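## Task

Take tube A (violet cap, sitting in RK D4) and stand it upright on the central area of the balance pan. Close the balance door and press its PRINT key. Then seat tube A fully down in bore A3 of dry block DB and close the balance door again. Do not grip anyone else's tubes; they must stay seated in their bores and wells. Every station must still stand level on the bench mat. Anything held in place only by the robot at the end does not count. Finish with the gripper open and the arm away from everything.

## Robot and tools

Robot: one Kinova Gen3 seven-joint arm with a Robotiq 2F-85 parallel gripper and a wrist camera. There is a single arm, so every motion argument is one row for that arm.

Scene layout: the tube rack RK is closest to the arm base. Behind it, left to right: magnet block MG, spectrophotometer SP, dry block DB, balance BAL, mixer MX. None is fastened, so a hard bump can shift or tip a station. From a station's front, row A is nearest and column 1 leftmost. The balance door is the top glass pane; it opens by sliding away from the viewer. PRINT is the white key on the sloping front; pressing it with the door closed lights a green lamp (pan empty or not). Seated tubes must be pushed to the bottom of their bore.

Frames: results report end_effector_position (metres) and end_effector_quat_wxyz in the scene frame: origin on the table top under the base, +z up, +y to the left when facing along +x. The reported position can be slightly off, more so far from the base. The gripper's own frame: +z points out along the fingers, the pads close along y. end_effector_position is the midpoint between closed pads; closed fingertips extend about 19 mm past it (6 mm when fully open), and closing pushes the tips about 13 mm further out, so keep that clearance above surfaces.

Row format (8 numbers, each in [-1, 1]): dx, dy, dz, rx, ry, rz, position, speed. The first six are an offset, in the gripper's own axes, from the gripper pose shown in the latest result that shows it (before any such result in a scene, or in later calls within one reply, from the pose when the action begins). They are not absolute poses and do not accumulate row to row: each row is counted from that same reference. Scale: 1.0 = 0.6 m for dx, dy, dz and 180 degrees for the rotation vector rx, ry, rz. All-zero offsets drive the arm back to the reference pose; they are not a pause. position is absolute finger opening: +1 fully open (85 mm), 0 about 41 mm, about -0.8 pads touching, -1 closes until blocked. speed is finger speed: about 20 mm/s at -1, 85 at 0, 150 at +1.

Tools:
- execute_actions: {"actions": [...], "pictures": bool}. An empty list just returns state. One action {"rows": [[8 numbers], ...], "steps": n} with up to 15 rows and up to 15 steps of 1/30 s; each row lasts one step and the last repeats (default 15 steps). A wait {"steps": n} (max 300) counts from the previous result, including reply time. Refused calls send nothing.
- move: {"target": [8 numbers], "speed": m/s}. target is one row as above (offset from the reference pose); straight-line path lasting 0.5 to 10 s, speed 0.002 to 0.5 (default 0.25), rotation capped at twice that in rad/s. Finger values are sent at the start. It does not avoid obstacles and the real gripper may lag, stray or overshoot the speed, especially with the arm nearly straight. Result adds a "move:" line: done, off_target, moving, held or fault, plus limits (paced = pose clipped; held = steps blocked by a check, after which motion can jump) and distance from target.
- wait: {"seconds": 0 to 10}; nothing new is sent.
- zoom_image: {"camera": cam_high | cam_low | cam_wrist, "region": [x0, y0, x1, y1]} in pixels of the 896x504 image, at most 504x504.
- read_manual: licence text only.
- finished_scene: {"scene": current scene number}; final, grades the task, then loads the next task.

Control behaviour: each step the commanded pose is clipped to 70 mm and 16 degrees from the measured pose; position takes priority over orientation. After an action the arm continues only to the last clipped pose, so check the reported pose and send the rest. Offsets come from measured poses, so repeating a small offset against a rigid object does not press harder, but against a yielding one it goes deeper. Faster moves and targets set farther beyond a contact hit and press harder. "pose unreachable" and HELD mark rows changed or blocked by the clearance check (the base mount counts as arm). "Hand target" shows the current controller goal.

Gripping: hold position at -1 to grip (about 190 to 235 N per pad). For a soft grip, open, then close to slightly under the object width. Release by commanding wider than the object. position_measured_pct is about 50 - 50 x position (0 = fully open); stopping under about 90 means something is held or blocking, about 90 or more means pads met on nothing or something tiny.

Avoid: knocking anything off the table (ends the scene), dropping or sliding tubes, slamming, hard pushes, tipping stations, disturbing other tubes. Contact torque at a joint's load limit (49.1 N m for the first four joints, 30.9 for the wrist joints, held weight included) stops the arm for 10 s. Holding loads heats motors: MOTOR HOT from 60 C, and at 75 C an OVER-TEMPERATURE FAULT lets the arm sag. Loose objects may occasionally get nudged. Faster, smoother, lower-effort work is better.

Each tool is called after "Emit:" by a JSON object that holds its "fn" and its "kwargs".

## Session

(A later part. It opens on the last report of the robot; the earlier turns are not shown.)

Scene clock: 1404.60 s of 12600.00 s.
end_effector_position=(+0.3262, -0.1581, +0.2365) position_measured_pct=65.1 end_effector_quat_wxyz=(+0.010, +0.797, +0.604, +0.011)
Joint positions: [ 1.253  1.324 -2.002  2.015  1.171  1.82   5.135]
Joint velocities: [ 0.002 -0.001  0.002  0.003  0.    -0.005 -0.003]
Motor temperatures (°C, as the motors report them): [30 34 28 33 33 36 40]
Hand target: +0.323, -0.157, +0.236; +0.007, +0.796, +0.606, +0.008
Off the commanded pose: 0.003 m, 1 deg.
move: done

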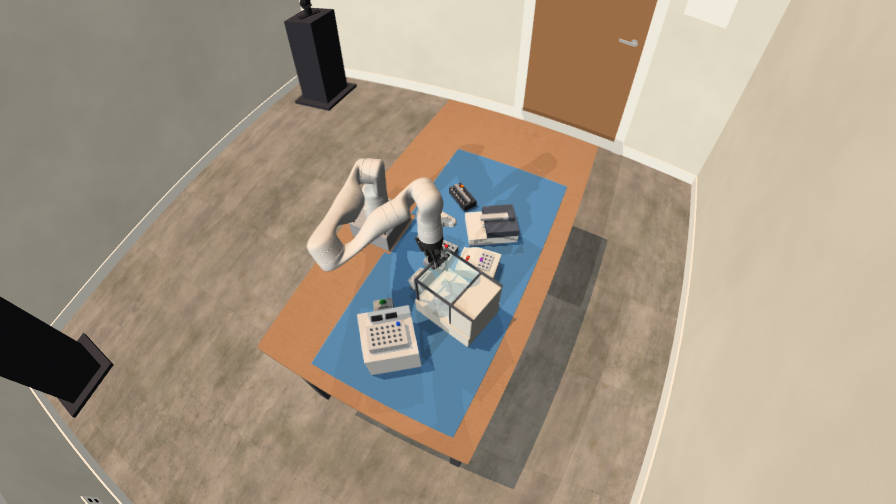

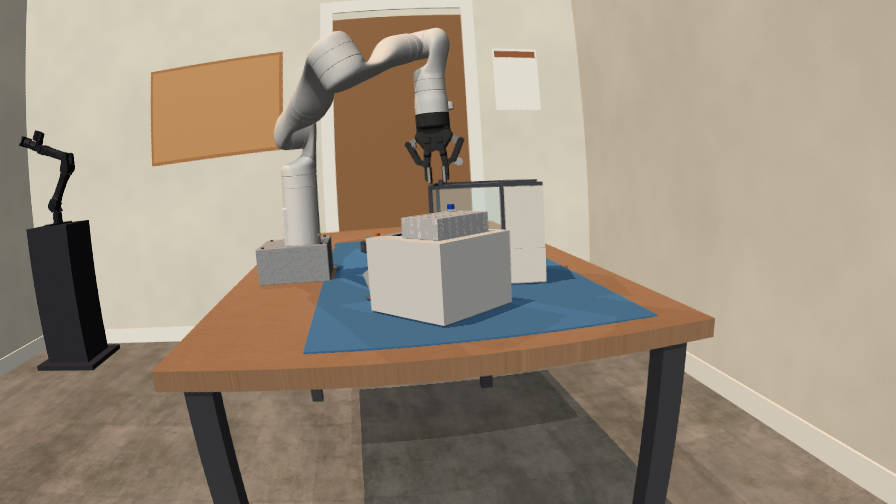

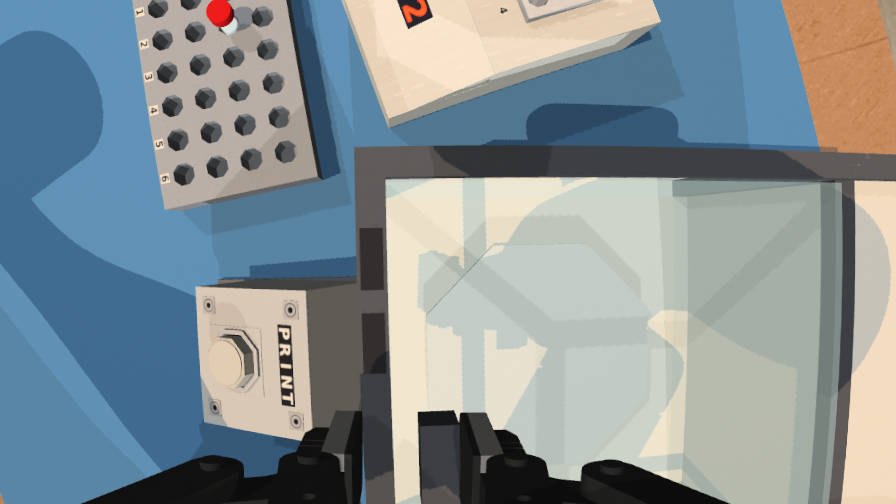

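Stopped against the end; shut. Retreat.

Emit:
{"fn": "move", "kwargs": {"target": [0,0.008,-0.1,0,0,0,-0.3,0.5], "speed": 0.05}}

Emit:
{"fn": "move", "kwargs": {"target": [-0.09,0,-0.03,0,0,0,-0.3,0.5], "speed": 0.1}}

Scene clock: 1410.00 s of 12600.00 s.
end_effector_position=(+0.3290, -0.1594, +0.2964) position_measured_pct=65.1 end_effector_quat_wxyz=(+0.009, +0.797, +0.604, +0.011)
Joint positions: [ 1.252  1.225 -2.081  1.906  1.071  1.884  5.176]
Joint velocities: [-0.    -0.003 -0.003 -0.001  0.     0.003 -0.001]
Motor temperatures (°C, as the motors report them): [30 34 28 33 33 36 40]
Hand target: +0.329, -0.159, +0.297; +0.010, +0.797, +0.604, +0.011
Off the commanded pose: 0.000 m, 0 deg.
move: done

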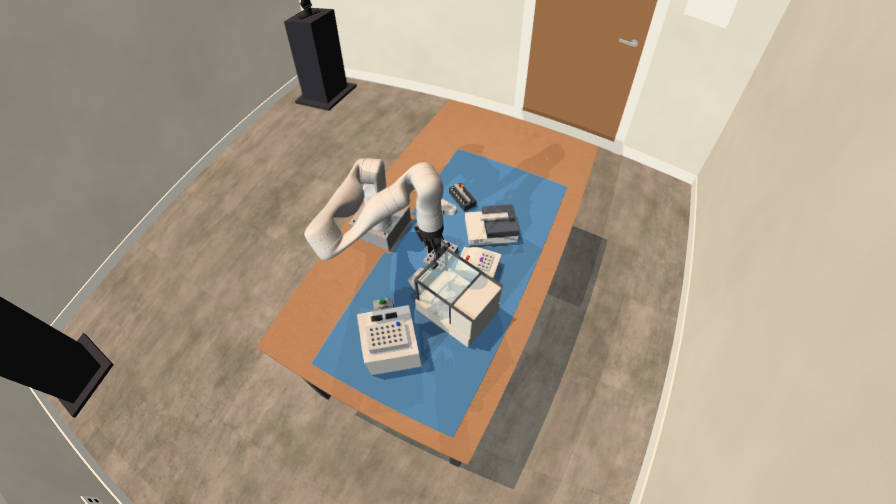

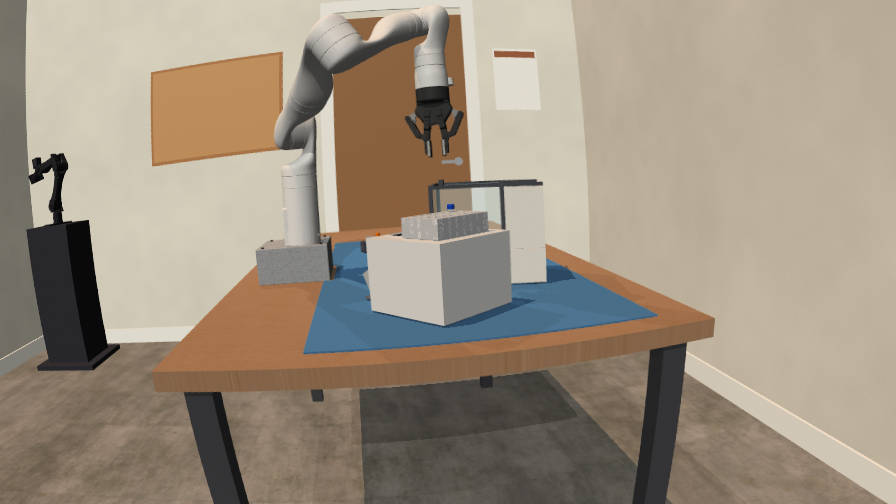

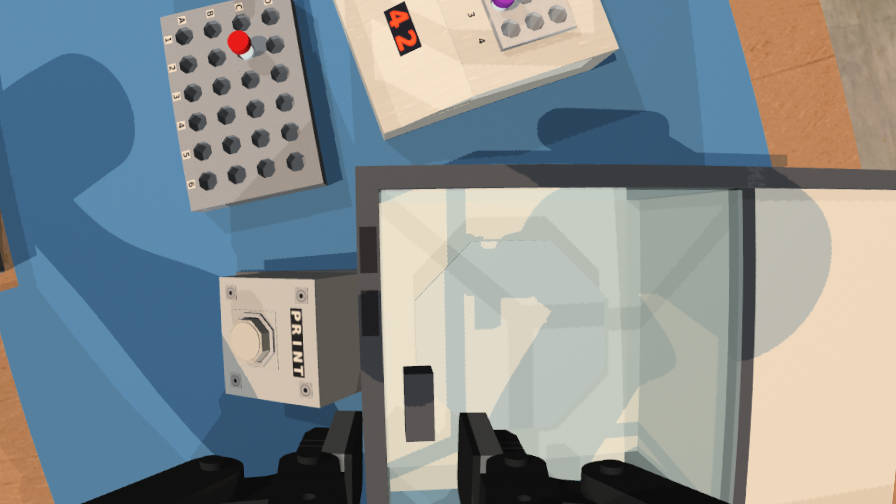

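Scene clock: 1411.00 s of 12600.00 s.
end_effector_position=(+0.3140, -0.2111, +0.3140) position_measured_pct=65.1 end_effector_quat_wxyz=(+0.009, +0.797, +0.604, +0.011)
Joint positions: [ 1.357  1.24  -2.125  1.833  1.086  1.96   5.333]
Joint velocities: [ 0.004  0.001  0.001 -0.002 -0.     0.003  0.003]
Motor temperatures (°C, as the motors report them): [30 34 28 33 33 36 40]
Hand target: +0.314, -0.211, +0.314; +0.009, +0.797, +0.604, +0.011
Off the commanded pose: 0.000 m, 0 deg.
move: done

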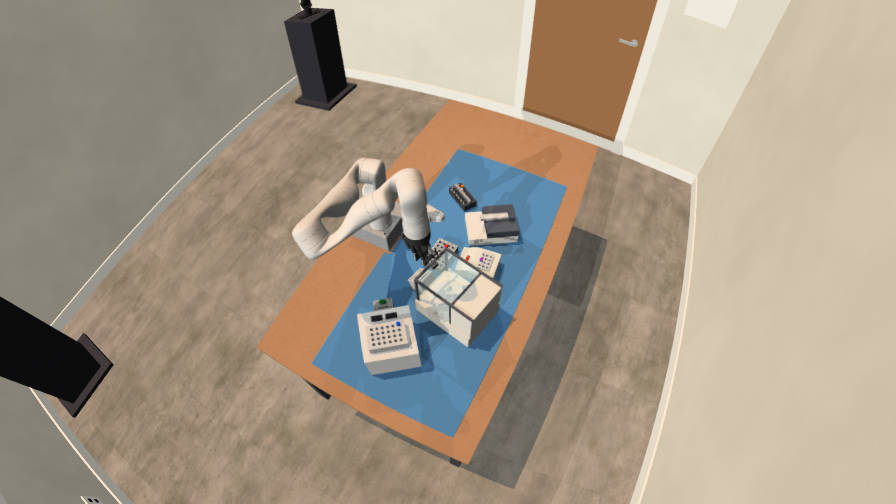

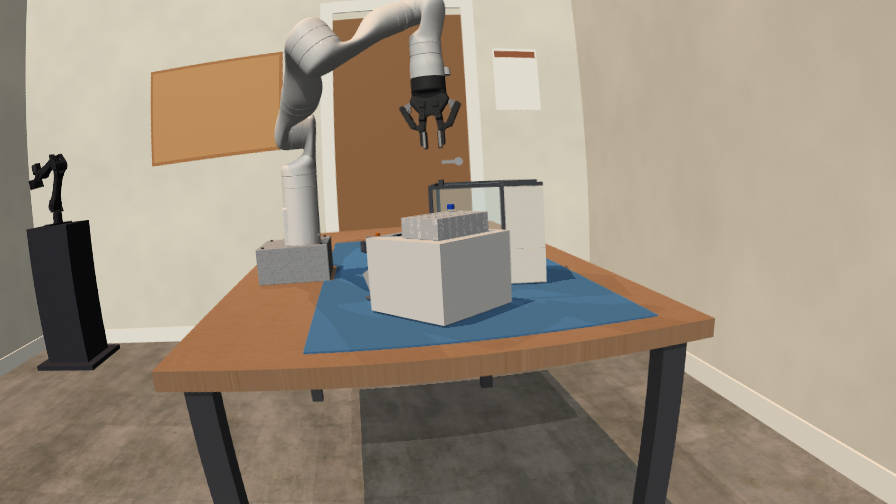

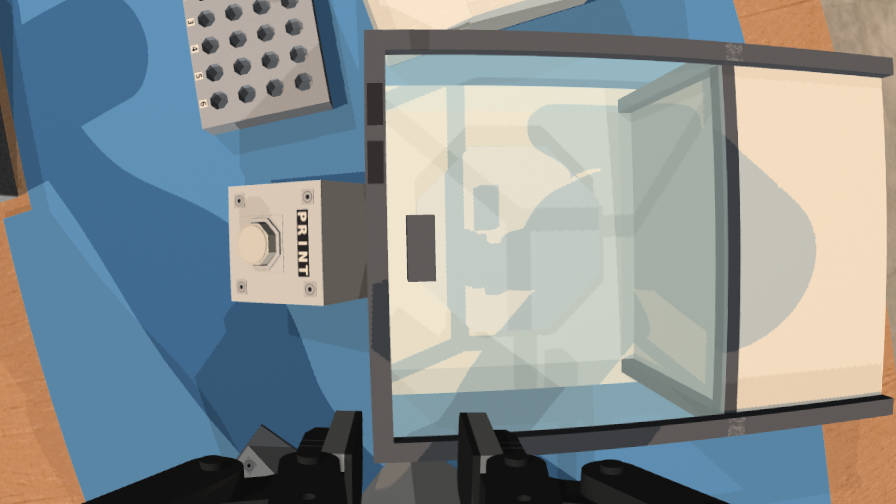

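Door shut, tube home, arm clear.

Emit:
{"fn": "finished_scene", "kwargs": {"scene": 1}}

The scene is finished: the task was done.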